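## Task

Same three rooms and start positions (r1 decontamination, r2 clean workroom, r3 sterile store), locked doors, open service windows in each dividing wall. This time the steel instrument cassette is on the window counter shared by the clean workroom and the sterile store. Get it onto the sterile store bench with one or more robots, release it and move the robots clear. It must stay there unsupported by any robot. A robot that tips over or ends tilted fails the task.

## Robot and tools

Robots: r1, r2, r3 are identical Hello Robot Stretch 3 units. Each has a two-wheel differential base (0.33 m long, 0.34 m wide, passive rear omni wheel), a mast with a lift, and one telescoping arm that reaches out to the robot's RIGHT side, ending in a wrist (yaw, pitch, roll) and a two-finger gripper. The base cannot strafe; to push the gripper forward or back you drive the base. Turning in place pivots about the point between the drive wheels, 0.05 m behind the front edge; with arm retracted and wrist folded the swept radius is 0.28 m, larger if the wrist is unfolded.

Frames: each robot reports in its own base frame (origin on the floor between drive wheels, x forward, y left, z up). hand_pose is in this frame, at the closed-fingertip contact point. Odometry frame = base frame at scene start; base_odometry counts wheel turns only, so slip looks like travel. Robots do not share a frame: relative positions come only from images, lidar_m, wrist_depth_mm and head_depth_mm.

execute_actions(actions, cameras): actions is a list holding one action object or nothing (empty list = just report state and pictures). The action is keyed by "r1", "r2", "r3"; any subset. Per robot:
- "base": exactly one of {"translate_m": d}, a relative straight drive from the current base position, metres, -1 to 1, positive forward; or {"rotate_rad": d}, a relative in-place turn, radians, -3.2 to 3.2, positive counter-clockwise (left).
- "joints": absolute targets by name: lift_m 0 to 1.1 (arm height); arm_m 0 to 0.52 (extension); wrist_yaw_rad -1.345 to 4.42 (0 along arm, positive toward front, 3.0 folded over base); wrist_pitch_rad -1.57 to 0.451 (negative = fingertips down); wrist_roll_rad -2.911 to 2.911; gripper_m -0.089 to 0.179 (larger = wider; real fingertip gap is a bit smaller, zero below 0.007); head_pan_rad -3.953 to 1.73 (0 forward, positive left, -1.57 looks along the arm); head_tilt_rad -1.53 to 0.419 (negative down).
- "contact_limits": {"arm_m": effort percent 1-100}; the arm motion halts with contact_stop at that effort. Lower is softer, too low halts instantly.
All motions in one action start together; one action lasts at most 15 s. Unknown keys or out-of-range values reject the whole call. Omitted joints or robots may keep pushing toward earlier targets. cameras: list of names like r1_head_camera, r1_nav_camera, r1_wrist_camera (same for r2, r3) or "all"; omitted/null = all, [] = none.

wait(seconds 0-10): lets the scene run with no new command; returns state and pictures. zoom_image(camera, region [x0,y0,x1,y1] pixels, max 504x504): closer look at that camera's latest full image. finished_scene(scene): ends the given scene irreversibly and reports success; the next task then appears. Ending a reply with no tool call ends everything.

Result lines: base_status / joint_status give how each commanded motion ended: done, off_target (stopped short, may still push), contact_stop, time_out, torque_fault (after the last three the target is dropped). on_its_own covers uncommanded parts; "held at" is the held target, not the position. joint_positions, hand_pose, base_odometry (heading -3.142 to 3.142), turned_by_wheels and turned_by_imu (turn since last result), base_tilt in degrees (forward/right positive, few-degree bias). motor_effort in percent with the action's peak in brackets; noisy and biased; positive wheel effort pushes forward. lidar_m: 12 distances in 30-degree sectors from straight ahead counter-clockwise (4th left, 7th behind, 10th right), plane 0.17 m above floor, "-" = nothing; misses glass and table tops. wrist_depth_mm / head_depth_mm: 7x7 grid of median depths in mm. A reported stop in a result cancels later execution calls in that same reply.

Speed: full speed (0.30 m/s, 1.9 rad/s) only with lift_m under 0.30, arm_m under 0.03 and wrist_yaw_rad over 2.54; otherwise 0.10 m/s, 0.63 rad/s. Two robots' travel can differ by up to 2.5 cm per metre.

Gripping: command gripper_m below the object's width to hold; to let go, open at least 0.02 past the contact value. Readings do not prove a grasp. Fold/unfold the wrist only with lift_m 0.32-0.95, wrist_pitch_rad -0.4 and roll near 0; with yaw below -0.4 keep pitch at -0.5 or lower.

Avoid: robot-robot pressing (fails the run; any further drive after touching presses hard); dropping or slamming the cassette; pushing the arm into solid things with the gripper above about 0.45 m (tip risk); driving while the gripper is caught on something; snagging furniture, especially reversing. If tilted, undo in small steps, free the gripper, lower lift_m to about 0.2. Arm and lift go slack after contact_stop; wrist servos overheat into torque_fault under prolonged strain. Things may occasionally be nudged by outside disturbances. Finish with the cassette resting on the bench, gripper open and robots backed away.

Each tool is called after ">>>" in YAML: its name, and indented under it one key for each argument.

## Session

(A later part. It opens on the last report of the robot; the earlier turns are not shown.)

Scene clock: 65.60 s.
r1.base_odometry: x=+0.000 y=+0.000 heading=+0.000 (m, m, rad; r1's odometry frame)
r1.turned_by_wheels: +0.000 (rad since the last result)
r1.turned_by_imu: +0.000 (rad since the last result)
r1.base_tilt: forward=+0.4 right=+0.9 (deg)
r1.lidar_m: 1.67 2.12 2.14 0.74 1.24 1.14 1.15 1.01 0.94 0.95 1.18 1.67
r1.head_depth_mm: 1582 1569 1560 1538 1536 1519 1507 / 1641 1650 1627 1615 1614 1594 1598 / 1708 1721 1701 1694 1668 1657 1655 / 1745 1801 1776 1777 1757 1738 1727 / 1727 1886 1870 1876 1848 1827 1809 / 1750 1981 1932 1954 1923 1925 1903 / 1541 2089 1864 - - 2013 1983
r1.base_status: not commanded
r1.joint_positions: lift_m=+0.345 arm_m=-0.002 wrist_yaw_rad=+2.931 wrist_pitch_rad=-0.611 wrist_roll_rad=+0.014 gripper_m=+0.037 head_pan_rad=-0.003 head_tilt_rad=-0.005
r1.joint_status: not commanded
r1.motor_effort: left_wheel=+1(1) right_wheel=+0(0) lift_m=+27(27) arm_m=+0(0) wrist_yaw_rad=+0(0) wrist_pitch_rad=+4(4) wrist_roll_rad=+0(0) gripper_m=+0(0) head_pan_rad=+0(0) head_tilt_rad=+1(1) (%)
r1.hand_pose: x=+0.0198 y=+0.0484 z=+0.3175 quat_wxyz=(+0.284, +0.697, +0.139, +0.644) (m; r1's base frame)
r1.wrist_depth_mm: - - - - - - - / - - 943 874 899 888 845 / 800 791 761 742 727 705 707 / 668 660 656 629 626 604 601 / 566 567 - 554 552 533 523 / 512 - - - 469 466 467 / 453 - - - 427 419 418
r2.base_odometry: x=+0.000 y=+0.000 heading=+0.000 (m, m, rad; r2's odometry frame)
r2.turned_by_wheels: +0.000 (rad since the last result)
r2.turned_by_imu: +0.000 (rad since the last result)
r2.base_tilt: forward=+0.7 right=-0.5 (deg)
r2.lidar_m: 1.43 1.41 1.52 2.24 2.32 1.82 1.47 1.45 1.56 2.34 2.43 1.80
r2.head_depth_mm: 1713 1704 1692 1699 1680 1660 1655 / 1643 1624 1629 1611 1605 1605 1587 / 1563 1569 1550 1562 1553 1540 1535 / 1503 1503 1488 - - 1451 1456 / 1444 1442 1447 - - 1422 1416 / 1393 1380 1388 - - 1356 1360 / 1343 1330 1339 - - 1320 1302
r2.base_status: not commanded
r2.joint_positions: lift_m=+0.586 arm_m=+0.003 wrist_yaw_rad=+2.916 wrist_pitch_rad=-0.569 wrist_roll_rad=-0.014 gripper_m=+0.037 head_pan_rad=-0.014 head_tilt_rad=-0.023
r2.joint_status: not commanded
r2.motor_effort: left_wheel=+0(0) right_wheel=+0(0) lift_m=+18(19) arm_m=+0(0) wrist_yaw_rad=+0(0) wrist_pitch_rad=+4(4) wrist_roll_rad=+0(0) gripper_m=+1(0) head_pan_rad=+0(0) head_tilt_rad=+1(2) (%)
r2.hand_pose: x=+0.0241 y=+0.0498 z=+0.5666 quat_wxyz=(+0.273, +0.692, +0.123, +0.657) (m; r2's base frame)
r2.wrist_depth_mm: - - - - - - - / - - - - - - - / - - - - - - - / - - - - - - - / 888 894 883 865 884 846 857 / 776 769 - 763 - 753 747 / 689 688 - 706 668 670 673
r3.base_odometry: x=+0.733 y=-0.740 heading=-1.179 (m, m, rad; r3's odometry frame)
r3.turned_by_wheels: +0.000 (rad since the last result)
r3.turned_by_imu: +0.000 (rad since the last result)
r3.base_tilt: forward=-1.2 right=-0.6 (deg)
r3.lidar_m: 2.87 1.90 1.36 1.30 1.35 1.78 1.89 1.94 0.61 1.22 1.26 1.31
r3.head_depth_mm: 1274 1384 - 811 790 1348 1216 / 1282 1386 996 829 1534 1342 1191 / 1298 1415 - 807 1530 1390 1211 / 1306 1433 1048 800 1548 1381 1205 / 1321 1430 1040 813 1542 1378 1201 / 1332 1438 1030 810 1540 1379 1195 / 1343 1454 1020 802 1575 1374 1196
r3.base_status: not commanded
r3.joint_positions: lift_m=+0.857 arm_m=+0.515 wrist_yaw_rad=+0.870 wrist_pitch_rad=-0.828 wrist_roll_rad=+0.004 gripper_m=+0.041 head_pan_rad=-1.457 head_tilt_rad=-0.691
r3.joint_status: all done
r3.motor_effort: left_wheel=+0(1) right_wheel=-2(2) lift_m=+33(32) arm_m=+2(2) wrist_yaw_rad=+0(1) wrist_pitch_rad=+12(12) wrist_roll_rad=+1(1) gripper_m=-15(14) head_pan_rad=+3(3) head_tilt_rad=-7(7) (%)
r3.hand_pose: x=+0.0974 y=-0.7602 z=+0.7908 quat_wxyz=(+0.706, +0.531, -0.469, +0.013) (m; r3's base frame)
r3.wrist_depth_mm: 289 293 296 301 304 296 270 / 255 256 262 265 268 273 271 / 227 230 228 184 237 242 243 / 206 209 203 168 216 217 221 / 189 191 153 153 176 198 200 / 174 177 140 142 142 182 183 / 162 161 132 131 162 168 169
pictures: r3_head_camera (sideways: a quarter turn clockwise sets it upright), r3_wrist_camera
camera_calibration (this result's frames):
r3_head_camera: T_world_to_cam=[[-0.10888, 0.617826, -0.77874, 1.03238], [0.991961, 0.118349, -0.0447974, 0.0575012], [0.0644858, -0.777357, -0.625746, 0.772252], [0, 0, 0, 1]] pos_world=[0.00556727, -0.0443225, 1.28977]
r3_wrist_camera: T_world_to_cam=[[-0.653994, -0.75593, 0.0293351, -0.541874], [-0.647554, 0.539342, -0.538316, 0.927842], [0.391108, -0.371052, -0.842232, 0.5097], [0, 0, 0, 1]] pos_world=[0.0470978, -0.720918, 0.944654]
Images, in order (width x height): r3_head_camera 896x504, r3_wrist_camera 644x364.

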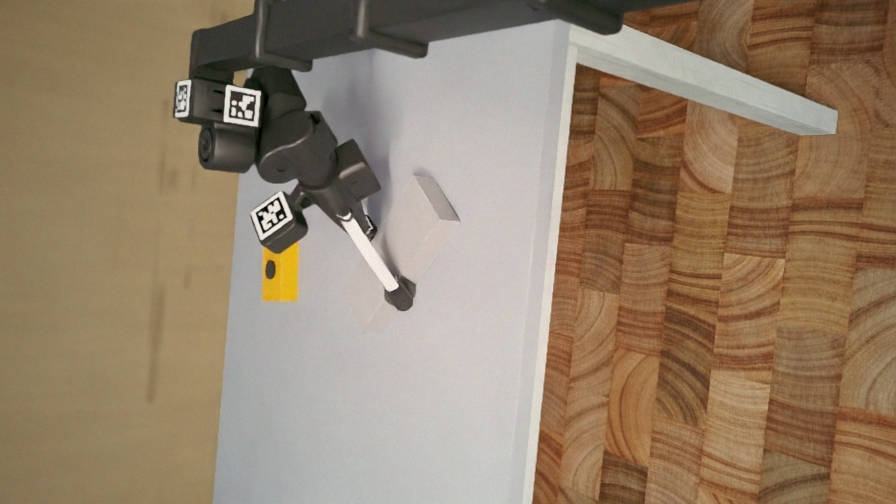

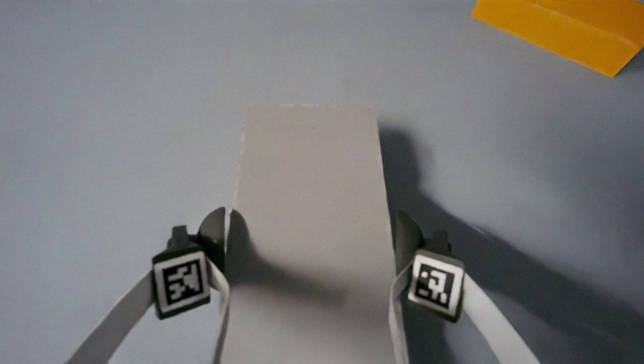

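>>> execute_actions:
  actions:
    - {"r3":{"joints":{"lift_m":0.851}}}
  cameras: []

>>> execute_actions:
  actions:
    - {"r3":{"joints":{"gripper_m":0.13}}}
  cameras: ["r3_wrist_camera"]

>>> execute_actions:
  actions:
    - {"r3":{"joints":{"lift_m":0.92}}}
  cameras: []

>>> execute_actions:
  actions:
    - {"r3":{"joints":{"arm_m":0.2,"lift_m":0.96}}}
  cameras: ["r3_head_camera"]

Scene clock: 66.50 s.
r1.base_odometry: x=+0.000 y=+0.000 heading=+0.000 (m, m, rad; r1's odometry frame)
r1.turned_by_wheels: +0.000 (rad since the last result)
r1.turned_by_imu: +0.000 (rad since the last result)
r1.base_tilt: forward=+0.4 right=+0.9 (deg)
r1.lidar_m: 1.67 2.12 2.15 0.74 1.23 1.14 1.15 1.02 0.94 0.95 1.18 1.66
r1.head_depth_mm: 1578 1548 1546 1536 1529 1527 1512 / 1635 1644 1633 1615 1601 1598 1594 / 1694 1725 1704 1702 1678 1670 1661 / 1726 1788 1782 1780 1772 1738 1735 / 1720 1888 1863 1858 1847 1821 1812 / 1742 1988 1957 1939 1924 1920 1898 / 1540 2064 1852 - - 2019 1992
r1.base_status: not commanded
r1.joint_positions: lift_m=+0.345 arm_m=-0.002 wrist_yaw_rad=+2.931 wrist_pitch_rad=-0.611 wrist_roll_rad=+0.014 gripper_m=+0.037 head_pan_rad=-0.003 head_tilt_rad=-0.005
r1.joint_status: not commanded
r1.motor_effort: left_wheel=+1(1) right_wheel=+1(1) lift_m=+27(27) arm_m=+0(0) wrist_yaw_rad=+1(0) wrist_pitch_rad=+4(4) wrist_roll_rad=+0(0) gripper_m=+0(0) head_pan_rad=+0(0) head_tilt_rad=+1(1) (%)
r1.hand_pose: x=+0.0198 y=+0.0484 z=+0.3175 quat_wxyz=(+0.284, +0.697, +0.139, +0.644) (m; r1's base frame)
r1.wrist_depth_mm: - - - - - - - / - - 945 877 908 883 864 / 806 790 755 751 726 726 714 / 663 649 640 634 623 609 595 / 581 562 - 552 553 537 524 / 498 - - - 472 478 463 / 454 - - - 426 423 414
r2.base_odometry: x=+0.000 y=+0.000 heading=+0.000 (m, m, rad; r2's odometry frame)
r2.turned_by_wheels: +0.000 (rad since the last result)
r2.turned_by_imu: +0.000 (rad since the last result)
r2.base_tilt: forward=+0.7 right=-0.5 (deg)
r2.lidar_m: 1.42 1.41 1.52 2.25 2.32 1.82 1.47 1.45 1.56 2.34 2.43 1.81
r2.head_depth_mm: 1721 1713 1699 1688 1680 1674 1659 / 1637 1633 1626 1614 1625 1615 1588 / 1571 1557 1558 1565 1548 1529 1524 / 1502 1501 1499 - - 1460 1469 / 1441 1434 1433 - - 1426 1398 / 1386 1385 1388 - - 1353 1358 / 1341 1332 1336 - - 1326 1313
r2.base_status: not commanded
r2.joint_positions: lift_m=+0.586 arm_m=+0.003 wrist_yaw_rad=+2.916 wrist_pitch_rad=-0.569 wrist_roll_rad=-0.014 gripper_m=+0.037 head_pan_rad=-0.014 head_tilt_rad=-0.023
r2.joint_status: not commanded
r2.motor_effort: left_wheel=+0(0) right_wheel=+0(0) lift_m=+19(18) arm_m=+0(0) wrist_yaw_rad=+0(1) wrist_pitch_rad=+4(4) wrist_roll_rad=+0(0) gripper_m=+0(0) head_pan_rad=+0(1) head_tilt_rad=+1(2) (%)
r2.hand_pose: x=+0.0241 y=+0.0498 z=+0.5666 quat_wxyz=(+0.273, +0.692, +0.123, +0.657) (m; r2's base frame)
r2.wrist_depth_mm: - - - - - - - / - - - - - - - / - - - - - - - / - - - - - - 981 / 881 891 916 871 879 859 849 / 783 774 - 764 - 762 748 / 694 702 - 695 682 674 675
r3.base_odometry: x=+0.733 y=-0.740 heading=-1.179 (m, m, rad; r3's odometry frame)
r3.turned_by_wheels: +0.000 (rad since the last result)
r3.turned_by_imu: +0.000 (rad since the last result)
r3.base_tilt: forward=-1.2 right=-0.4 (deg)
r3.lidar_m: 2.87 1.90 1.36 1.30 1.35 1.78 1.90 1.95 0.61 1.22 1.26 1.31
r3.head_depth_mm: 1269 1394 - 809 781 1342 1219 / 1285 1390 990 831 1536 1338 1191 / 1296 1417 - 809 1525 1396 1208 / 1311 1438 1047 797 1544 1385 1209 / 1317 1434 1040 813 1547 1382 1200 / 1326 1439 1033 808 1542 1371 1196 / 1350 1454 1023 804 1564 1367 1191
r3.base_status: not commanded
r3.joint_positions: lift_m=+0.851 arm_m=+0.515 wrist_yaw_rad=+0.870 wrist_pitch_rad=-0.828 wrist_roll_rad=+0.004 gripper_m=+0.041 head_pan_rad=-1.457 head_tilt_rad=-0.691
r3.joint_status: all done
r3.motor_effort: left_wheel=+1(1) right_wheel=-2(2) lift_m=+32(35) arm_m=+2(2) wrist_yaw_rad=+0(0) wrist_pitch_rad=+12(12) wrist_roll_rad=+0(0) gripper_m=-15(15) head_pan_rad=+3(3) head_tilt_rad=-6(6) (%)
r3.hand_pose: x=+0.0974 y=-0.7602 z=+0.7848 quat_wxyz=(+0.706, +0.531, -0.469, +0.013) (m; r3's base frame)
r3.wrist_depth_mm: 278 281 285 294 297 290 268 / 247 250 252 256 259 262 266 / 221 222 220 187 230 234 236 / 199 202 197 168 208 210 214 / 182 185 153 154 173 192 194 / 167 171 141 141 142 176 177 / 156 156 131 131 157 163 164
pictures: none
No camera images: the call's "cameras" was empty. Leave "cameras" out to get every camera's image.

Scene clock: 67.90 s.
r1.base_odometry: x=+0.000 y=+0.000 heading=+0.000 (m, m, rad; r1's odometry frame)
r1.turned_by_wheels: +0.000 (rad since the last result)
r1.turned_by_imu: +0.000 (rad since the last result)
r1.base_tilt: forward=+0.4 right=+1.0 (deg)
r1.lidar_m: 1.67 2.12 2.15 0.74 1.23 1.14 1.15 1.02 0.93 0.94 1.18 1.66
r1.head_depth_mm: 1573 1565 1550 1540 1521 1526 1500 / 1653 1647 1636 1621 1621 1606 1592 / 1683 1728 1715 1693 1695 1671 1666 / 1748 1792 1771 1774 1751 1743 1731 / 1722 1876 1869 1866 1846 1828 1819 / 1748 1989 1935 1936 1928 1927 1887 / 1534 2098 1851 - - 2007 2019
r1.base_status: not commanded
r1.joint_positions: lift_m=+0.345 arm_m=-0.002 wrist_yaw_rad=+2.931 wrist_pitch_rad=-0.611 wrist_roll_rad=+0.014 gripper_m=+0.037 head_pan_rad=-0.003 head_tilt_rad=-0.005
r1.joint_status: not commanded
r1.motor_effort: left_wheel=+0(1) right_wheel=+1(0) lift_m=+27(27) arm_m=+0(0) wrist_yaw_rad=+0(0) wrist_pitch_rad=+4(4) wrist_roll_rad=+0(0) gripper_m=+0(0) head_pan_rad=-1(0) head_tilt_rad=+1(0) (%)
r1.hand_pose: x=+0.0198 y=+0.0484 z=+0.3175 quat_wxyz=(+0.284, +0.697, +0.139, +0.644) (m; r1's base frame)
r1.wrist_depth_mm: - - - - - - - / 996 - 953 890 897 869 835 / 798 784 765 738 733 716 707 / 667 647 635 642 625 603 601 / 577 571 - 564 544 530 524 / 503 - - - 466 471 468 / 458 - - - 429 423 418
r2.base_odometry: x=+0.000 y=+0.000 heading=+0.000 (m, m, rad; r2's odometry frame)
r2.turned_by_wheels: +0.000 (rad since the last result)
r2.turned_by_imu: +0.000 (rad since the last result)
r2.base_tilt: forward=+0.8 right=-0.5 (deg)
r2.lidar_m: 1.42 1.41 1.52 2.25 2.33 1.81 1.47 1.44 1.56 2.34 2.43 1.80
r2.head_depth_mm: 1712 1704 1695 1697 1677 1675 1658 / 1631 1648 1628 1614 1619 1591 1599 / 1561 1555 1564 1550 1547 1535 1527 / 1503 1485 1485 - - 1442 1457 / 1443 1447 1441 - - 1423 1408 / 1391 1385 1391 - - 1367 1354 / 1333 1330 1346 - - 1327 1301
r2.base_status: not commanded
r2.joint_positions: lift_m=+0.586 arm_m=+0.003 wrist_yaw_rad=+2.916 wrist_pitch_rad=-0.569 wrist_roll_rad=-0.014 gripper_m=+0.037 head_pan_rad=-0.014 head_tilt_rad=-0.023
r2.joint_status: not commanded
r2.motor_effort: left_wheel=+0(0) right_wheel=+0(0) lift_m=+19(19) arm_m=+0(0) wrist_yaw_rad=+0(0) wrist_pitch_rad=+4(4) wrist_roll_rad=-1(0) gripper_m=+0(0) head_pan_rad=+0(0) head_tilt_rad=+1(1) (%)
r2.hand_pose: x=+0.0241 y=+0.0498 z=+0.5666 quat_wxyz=(+0.273, +0.692, +0.123, +0.657) (m; r2's base frame)
r2.wrist_depth_mm: - - - - - - - / - - - - - - - / - - - - - - - / - - - - - 991 997 / 904 876 899 860 874 850 854 / 783 768 - 755 - 751 761 / 702 695 - 688 664 670 667
r3.base_odometry: x=+0.733 y=-0.740 heading=-1.179 (m, m, rad; r3's odometry frame)
r3.turned_by_wheels: +0.000 (rad since the last result)
r3.turned_by_imu: +0.000 (rad since the last result)
r3.base_tilt: forward=-1.1 right=-0.5 (deg)
r3.lidar_m: 2.87 1.90 1.36 1.31 1.34 1.78 1.89 1.96 0.61 1.22 1.26 1.32
r3.head_depth_mm: 1277 1391 - 809 781 1343 1219 / 1281 1388 990 832 1539 1335 1193 / 1299 1421 - 815 1525 1392 1211 / 1306 1429 1048 798 1549 1381 1202 / 1318 1428 1040 803 1545 1384 1198 / 1334 1433 1034 809 1538 1370 1193 / 1345 1454 1023 806 1566 1366 1195
r3.base_status: not commanded
r3.joint_positions: lift_m=+0.851 arm_m=+0.515 wrist_yaw_rad=+0.870 wrist_pitch_rad=-0.815 wrist_roll_rad=+0.004 gripper_m=+0.130 head_pan_rad=-1.457 head_tilt_rad=-0.691
r3.joint_status: all done
r3.motor_effort: left_wheel=+0(1) right_wheel=-2(2) lift_m=+32(32) arm_m=+3(2) wrist_yaw_rad=+1(0) wrist_pitch_rad=+7(11) wrist_roll_rad=+0(1) gripper_m=+0(81) head_pan_rad=+2(3) head_tilt_rad=-5(6) (%)
r3.hand_pose: x=+0.0993 y=-0.7619 z=+0.7867 quat_wxyz=(+0.706, +0.528, -0.472, +0.018) (m; r3's base frame)
r3.wrist_depth_mm: 286 289 297 301 304 293 267 / 251 256 259 263 265 271 271 / 226 228 225 191 236 239 242 / 203 205 198 172 212 214 217 / 185 190 161 156 189 195 196 / 173 - 147 143 171 181 180 / - 159 133 132 157 161 166
pictures: r3_wrist_camera
camera_calibration (this result's frames):
r3_wrist_camera: T_world_to_cam=[[-0.654269, -0.755698, 0.0291834, -0.541401], [-0.642473, 0.535056, -0.548584, 0.93207], [0.398949, -0.377671, -0.835586, 0.493891], [0, 0, 0, 1]] pos_world=[0.0475703, -0.721317, 0.939807]
Images, in order (width x height): r3_wrist_camera 644x364.

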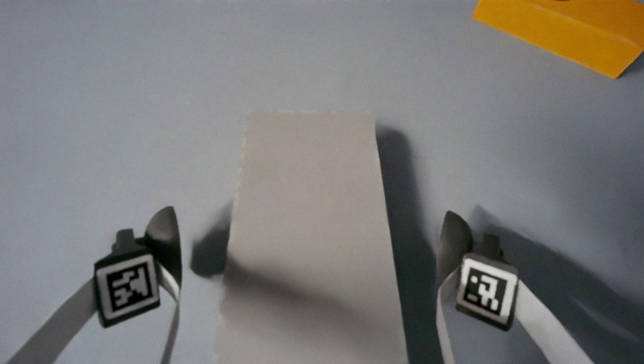

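Scene clock: 69.37 s.
r1.base_odometry: x=+0.000 y=+0.000 heading=+0.000 (m, m, rad; r1's odometry frame)
r1.turned_by_wheels: +0.000 (rad since the last result)
r1.turned_by_imu: +0.000 (rad since the last result)
r1.base_tilt: forward=+0.5 right=+0.9 (deg)
r1.lidar_m: 1.66 2.12 2.15 0.74 1.23 1.14 1.15 1.02 0.94 0.94 1.18 1.66
r1.head_depth_mm: 1585 1553 1555 1543 1531 1524 1497 / 1645 1647 1628 1614 1604 1601 1593 / 1700 1715 1701 1689 1683 1668 1657 / 1752 1795 1778 1759 1759 1741 1737 / 1745 1874 1856 1855 1849 1827 1802 / 1742 1980 1984 1927 1938 1917 1893 / 1545 2070 1861 - - 2044 1987
r1.base_status: not commanded
r1.joint_positions: lift_m=+0.345 arm_m=-0.002 wrist_yaw_rad=+2.931 wrist_pitch_rad=-0.611 wrist_roll_rad=+0.014 gripper_m=+0.037 head_pan_rad=-0.003 head_tilt_rad=-0.005
r1.joint_status: not commanded
r1.motor_effort: left_wheel=+1(0) right_wheel=+0(1) lift_m=+27(27) arm_m=+0(0) wrist_yaw_rad=+0(0) wrist_pitch_rad=+4(3) wrist_roll_rad=+0(0) gripper_m=+0(0) head_pan_rad=-1(0) head_tilt_rad=+1(0) (%)
r1.hand_pose: x=+0.0198 y=+0.0484 z=+0.3175 quat_wxyz=(+0.284, +0.697, +0.139, +0.644) (m; r1's base frame)
r1.wrist_depth_mm: - - - - - - - / 974 - 931 918 903 873 859 / 801 791 774 752 742 727 708 / 652 653 640 646 623 611 606 / 573 565 - 560 547 527 522 / 501 - - - 470 474 463 / 454 - - - 422 420 416
r2.base_odometry: x=+0.000 y=+0.000 heading=+0.000 (m, m, rad; r2's odometry frame)
r2.turned_by_wheels: +0.000 (rad since the last result)
r2.turned_by_imu: +0.000 (rad since the last result)
r2.base_tilt: forward=+0.6 right=-0.4 (deg)
r2.lidar_m: 1.43 1.41 1.52 2.24 2.32 1.82 1.46 1.45 1.56 2.34 2.43 1.81
r2.head_depth_mm: 1703 1683 1707 1678 1686 1674 1661 / 1633 1631 1619 1622 1614 1604 1586 / 1558 1564 1547 1562 1553 1537 1514 / 1503 1489 1498 - - 1464 1455 / 1446 1436 1436 - - 1433 1406 / 1389 1383 1390 - - 1359 1361 / 1340 1338 1343 - - 1318 1306
r2.base_status: not commanded
r2.joint_positions: lift_m=+0.586 arm_m=+0.003 wrist_yaw_rad=+2.916 wrist_pitch_rad=-0.569 wrist_roll_rad=-0.014 gripper_m=+0.037 head_pan_rad=-0.014 head_tilt_rad=-0.023
r2.joint_status: not commanded
r2.motor_effort: left_wheel=+0(0) right_wheel=+1(0) lift_m=+19(19) arm_m=+0(0) wrist_yaw_rad=+0(0) wrist_pitch_rad=+4(4) wrist_roll_rad=+0(0) gripper_m=+1(0) head_pan_rad=+0(0) head_tilt_rad=+2(1) (%)
r2.hand_pose: x=+0.0241 y=+0.0498 z=+0.5666 quat_wxyz=(+0.273, +0.692, +0.123, +0.657) (m; r2's base frame)
r2.wrist_depth_mm: - - - - - - - / - - - - - - - / - - - - - - - / - - - - 970 991 981 / 873 876 911 866 891 853 849 / 783 778 - 762 - 762 743 / 699 698 - 690 679 673 663
r3.base_odometry: x=+0.733 y=-0.740 heading=-1.179 (m, m, rad; r3's odometry frame)
r3.turned_by_wheels: +0.000 (rad since the last result)
r3.turned_by_imu: +0.000 (rad since the last result)
r3.base_tilt: forward=-1.1 right=-0.4 (deg)
r3.lidar_m: 2.87 1.90 1.36 1.30 1.35 1.78 1.89 1.95 0.61 1.22 1.26 1.31
r3.head_depth_mm: 1273 - 1073 837 771 1350 1216 / 1271 - 1065 832 1524 1338 1190 / 1290 1403 979 814 1527 1391 1211 / 1307 1430 1031 796 1555 1385 1206 / 1320 1432 1062 815 1543 1379 1203 / 1331 1440 1028 811 1534 1372 1194 / 1342 1449 1024 807 1560 1371 1193
r3.base_status: not commanded
r3.joint_positions: lift_m=+0.920 arm_m=+0.515 wrist_yaw_rad=+0.870 wrist_pitch_rad=-0.815 wrist_roll_rad=+0.004 gripper_m=+0.130 head_pan_rad=-1.457 head_tilt_rad=-0.691
r3.joint_status: all done
r3.motor_effort: left_wheel=+0(0) right_wheel=-2(2) lift_m=+38(40) arm_m=+2(2) wrist_yaw_rad=+0(0) wrist_pitch_rad=+6(6) wrist_roll_rad=+1(1) gripper_m=+0(0) head_pan_rad=+3(2) head_tilt_rad=-6(7) (%)
r3.hand_pose: x=+0.0995 y=-0.7620 z=+0.8556 quat_wxyz=(+0.706, +0.528, -0.472, +0.018) (m; r3's base frame)
r3.wrist_depth_mm: 399 405 411 415 423 432 433 / 349 355 358 366 366 340 371 / 313 315 319 324 328 328 328 / 282 285 286 254 293 297 299 / 258 264 257 230 268 271 272 / 239 - 236 210 243 253 249 / 217 220 218 195 226 224 231
pictures: none
No camera images: the call's "cameras" was empty. Leave "cameras" out to get every camera's image.

Scene clock: 72.90 s.
r1.base_odometry: x=+0.000 y=+0.000 heading=+0.000 (m, m, rad; r1's odometry frame)
r1.turned_by_wheels: +0.000 (rad since the last result)
r1.turned_by_imu: +0.000 (rad since the last result)
r1.base_tilt: forward=+0.4 right=+0.9 (deg)
r1.lidar_m: 1.67 2.12 2.15 0.74 1.24 1.14 1.15 1.02 0.94 0.95 1.18 1.66
r1.head_depth_mm: 1574 1563 1558 1531 1529 1521 1516 / 1644 1638 1635 1633 1607 1611 1581 / 1698 1711 1706 1701 1667 1683 1642 / 1738 1794 1776 1744 1747 1745 1740 / 1725 1886 1864 1842 1837 1819 1834 / 1750 1970 1945 1957 1946 1929 1908 / 1540 2083 1853 - - 2015 2001
r1.base_status: not commanded
r1.joint_positions: lift_m=+0.345 arm_m=-0.002 wrist_yaw_rad=+2.931 wrist_pitch_rad=-0.611 wrist_roll_rad=+0.014 gripper_m=+0.037 head_pan_rad=-0.003 head_tilt_rad=-0.005
r1.joint_status: not commanded
r1.motor_effort: left_wheel=+1(0) right_wheel=+0(0) lift_m=+27(27) arm_m=+0(0) wrist_yaw_rad=+0(0) wrist_pitch_rad=+3(4) wrist_roll_rad=+0(0) gripper_m=+0(0) head_pan_rad=+0(0) head_tilt_rad=+0(0) (%)
r1.hand_pose: x=+0.0198 y=+0.0484 z=+0.3175 quat_wxyz=(+0.284, +0.697, +0.139, +0.644) (m; r1's base frame)
r1.wrist_depth_mm: - - - - - - - / 990 - 928 871 892 880 842 / 804 794 754 758 745 736 697 / 666 651 637 632 623 610 614 / 577 558 - 559 547 528 521 / 504 - - - 465 471 459 / 452 - - - 421 416 414
r2.base_odometry: x=+0.000 y=+0.000 heading=+0.000 (m, m, rad; r2's odometry frame)
r2.turned_by_wheels: +0.000 (rad since the last result)
r2.turned_by_imu: +0.001 (rad since the last result)
r2.base_tilt: forward=+0.6 right=-0.6 (deg)
r2.lidar_m: 1.43 1.41 1.52 2.24 2.32 1.82 1.47 1.45 1.56 2.34 2.43 1.81
r2.head_depth_mm: 1713 1710 1685 1684 1672 1675 1672 / 1637 1633 1619 1615 1598 1602 1602 / 1565 1561 1558 1559 1556 1526 1529 / 1509 1504 1498 - - 1451 1464 / 1435 1431 1445 - - 1424 1405 / 1384 1382 1398 - - 1354 1359 / 1348 1339 1334 - - 1317 1314
r2.base_status: not commanded
r2.joint_positions: lift_m=+0.586 arm_m=+0.003 wrist_yaw_rad=+2.916 wrist_pitch_rad=-0.569 wrist_roll_rad=-0.014 gripper_m=+0.037 head_pan_rad=-0.014 head_tilt_rad=-0.023
r2.joint_status: not commanded
r2.motor_effort: left_wheel=+0(0) right_wheel=+0(0) lift_m=+18(18) arm_m=+0(0) wrist_yaw_rad=+0(0) wrist_pitch_rad=+4(4) wrist_roll_rad=-1(1) gripper_m=+0(0) head_pan_rad=+0(0) head_tilt_rad=+1(1) (%)
r2.hand_pose: x=+0.0241 y=+0.0498 z=+0.5666 quat_wxyz=(+0.273, +0.692, +0.123, +0.657) (m; r2's base frame)
r2.wrist_depth_mm: - - - - - - - / - - - - - - - / - - - - - - - / - - - - - 981 981 / 877 887 913 865 883 851 854 / 775 765 - 767 - 753 744 / 701 691 - 700 674 669 655
r3.base_odometry: x=+0.733 y=-0.740 heading=-1.179 (m, m, rad; r3's odometry frame)
r3.turned_by_wheels: +0.000 (rad since the last result)
r3.turned_by_imu: +0.001 (rad since the last result)
r3.base_tilt: forward=-1.2 right=-0.5 (deg)
r3.lidar_m: 2.87 1.90 1.36 1.30 1.34 1.78 1.89 1.95 0.61 1.22 1.26 1.31
r3.head_depth_mm: 1269 1373 - 811 772 1346 1222 / 1290 1402 - 784 1530 1336 1192 / 1298 1420 1103 - 1524 1391 1212 / 1308 1437 1089 820 1546 1384 1203 / 1320 1429 1059 819 1544 1375 1201 / 1336 1438 1031 811 1572 1374 1194 / 1347 1452 1020 803 1565 1369 1191
r3.base_status: not commanded
r3.joint_positions: lift_m=+0.960 arm_m=+0.200 wrist_yaw_rad=+0.870 wrist_pitch_rad=-0.814 wrist_roll_rad=+0.004 gripper_m=+0.130 head_pan_rad=-1.457 head_tilt_rad=-0.691
r3.joint_status: all done
r3.motor_effort: left_wheel=+1(0) right_wheel=-2(2) lift_m=+37(40) arm_m=-3(3) wrist_yaw_rad=+0(0) wrist_pitch_rad=+6(6) wrist_roll_rad=+0(1) gripper_m=+0(0) head_pan_rad=+3(3) head_tilt_rad=-6(7) (%)
r3.hand_pose: x=+0.0996 y=-0.4475 z=+0.8957 quat_wxyz=(+0.706, +0.528, -0.472, +0.018) (m; r3's base frame)
r3.wrist_depth_mm: - - 482 485 492 505 489 / - - 432 425 432 399 446 / - - - 381 381 361 388 / - - - 351 343 336 318 / - - - - 316 314 314 / - - - - - 293 292 / 938 936 936 953 945 269 268
pictures: r3_head_camera (sideways: a quarter turn clockwise sets it upright)
camera_calibration (this result's frames):
r3_head_camera: T_world_to_cam=[[-0.108945, 0.617831, -0.778727, 1.03237], [0.991949, 0.118452, -0.0447973, 0.0575011], [0.0645646, -0.777338, -0.625762, 0.772272], [0, 0, 0, 1]] pos_world=[0.00557182, -0.0443223, 1.28976]
Images, in order (width x height): r3_head_camera 896x504.

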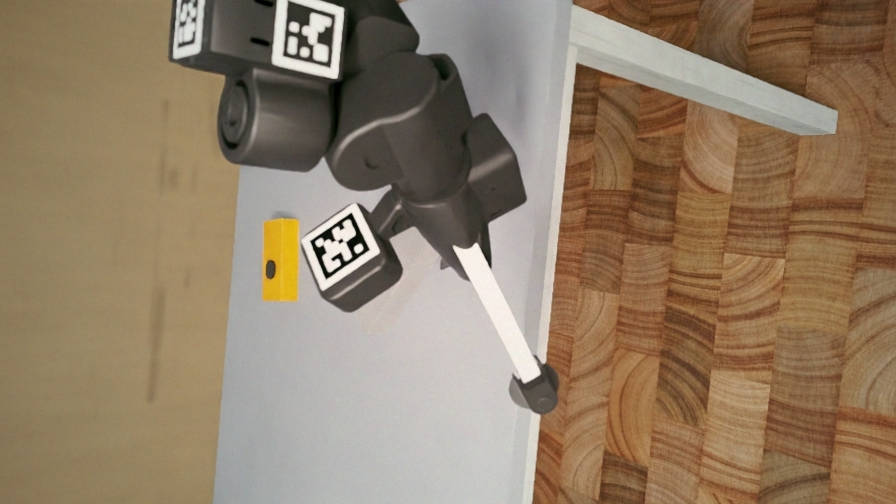

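>>> finished_scene:
  scene: 2

The scene is finished: the task was done.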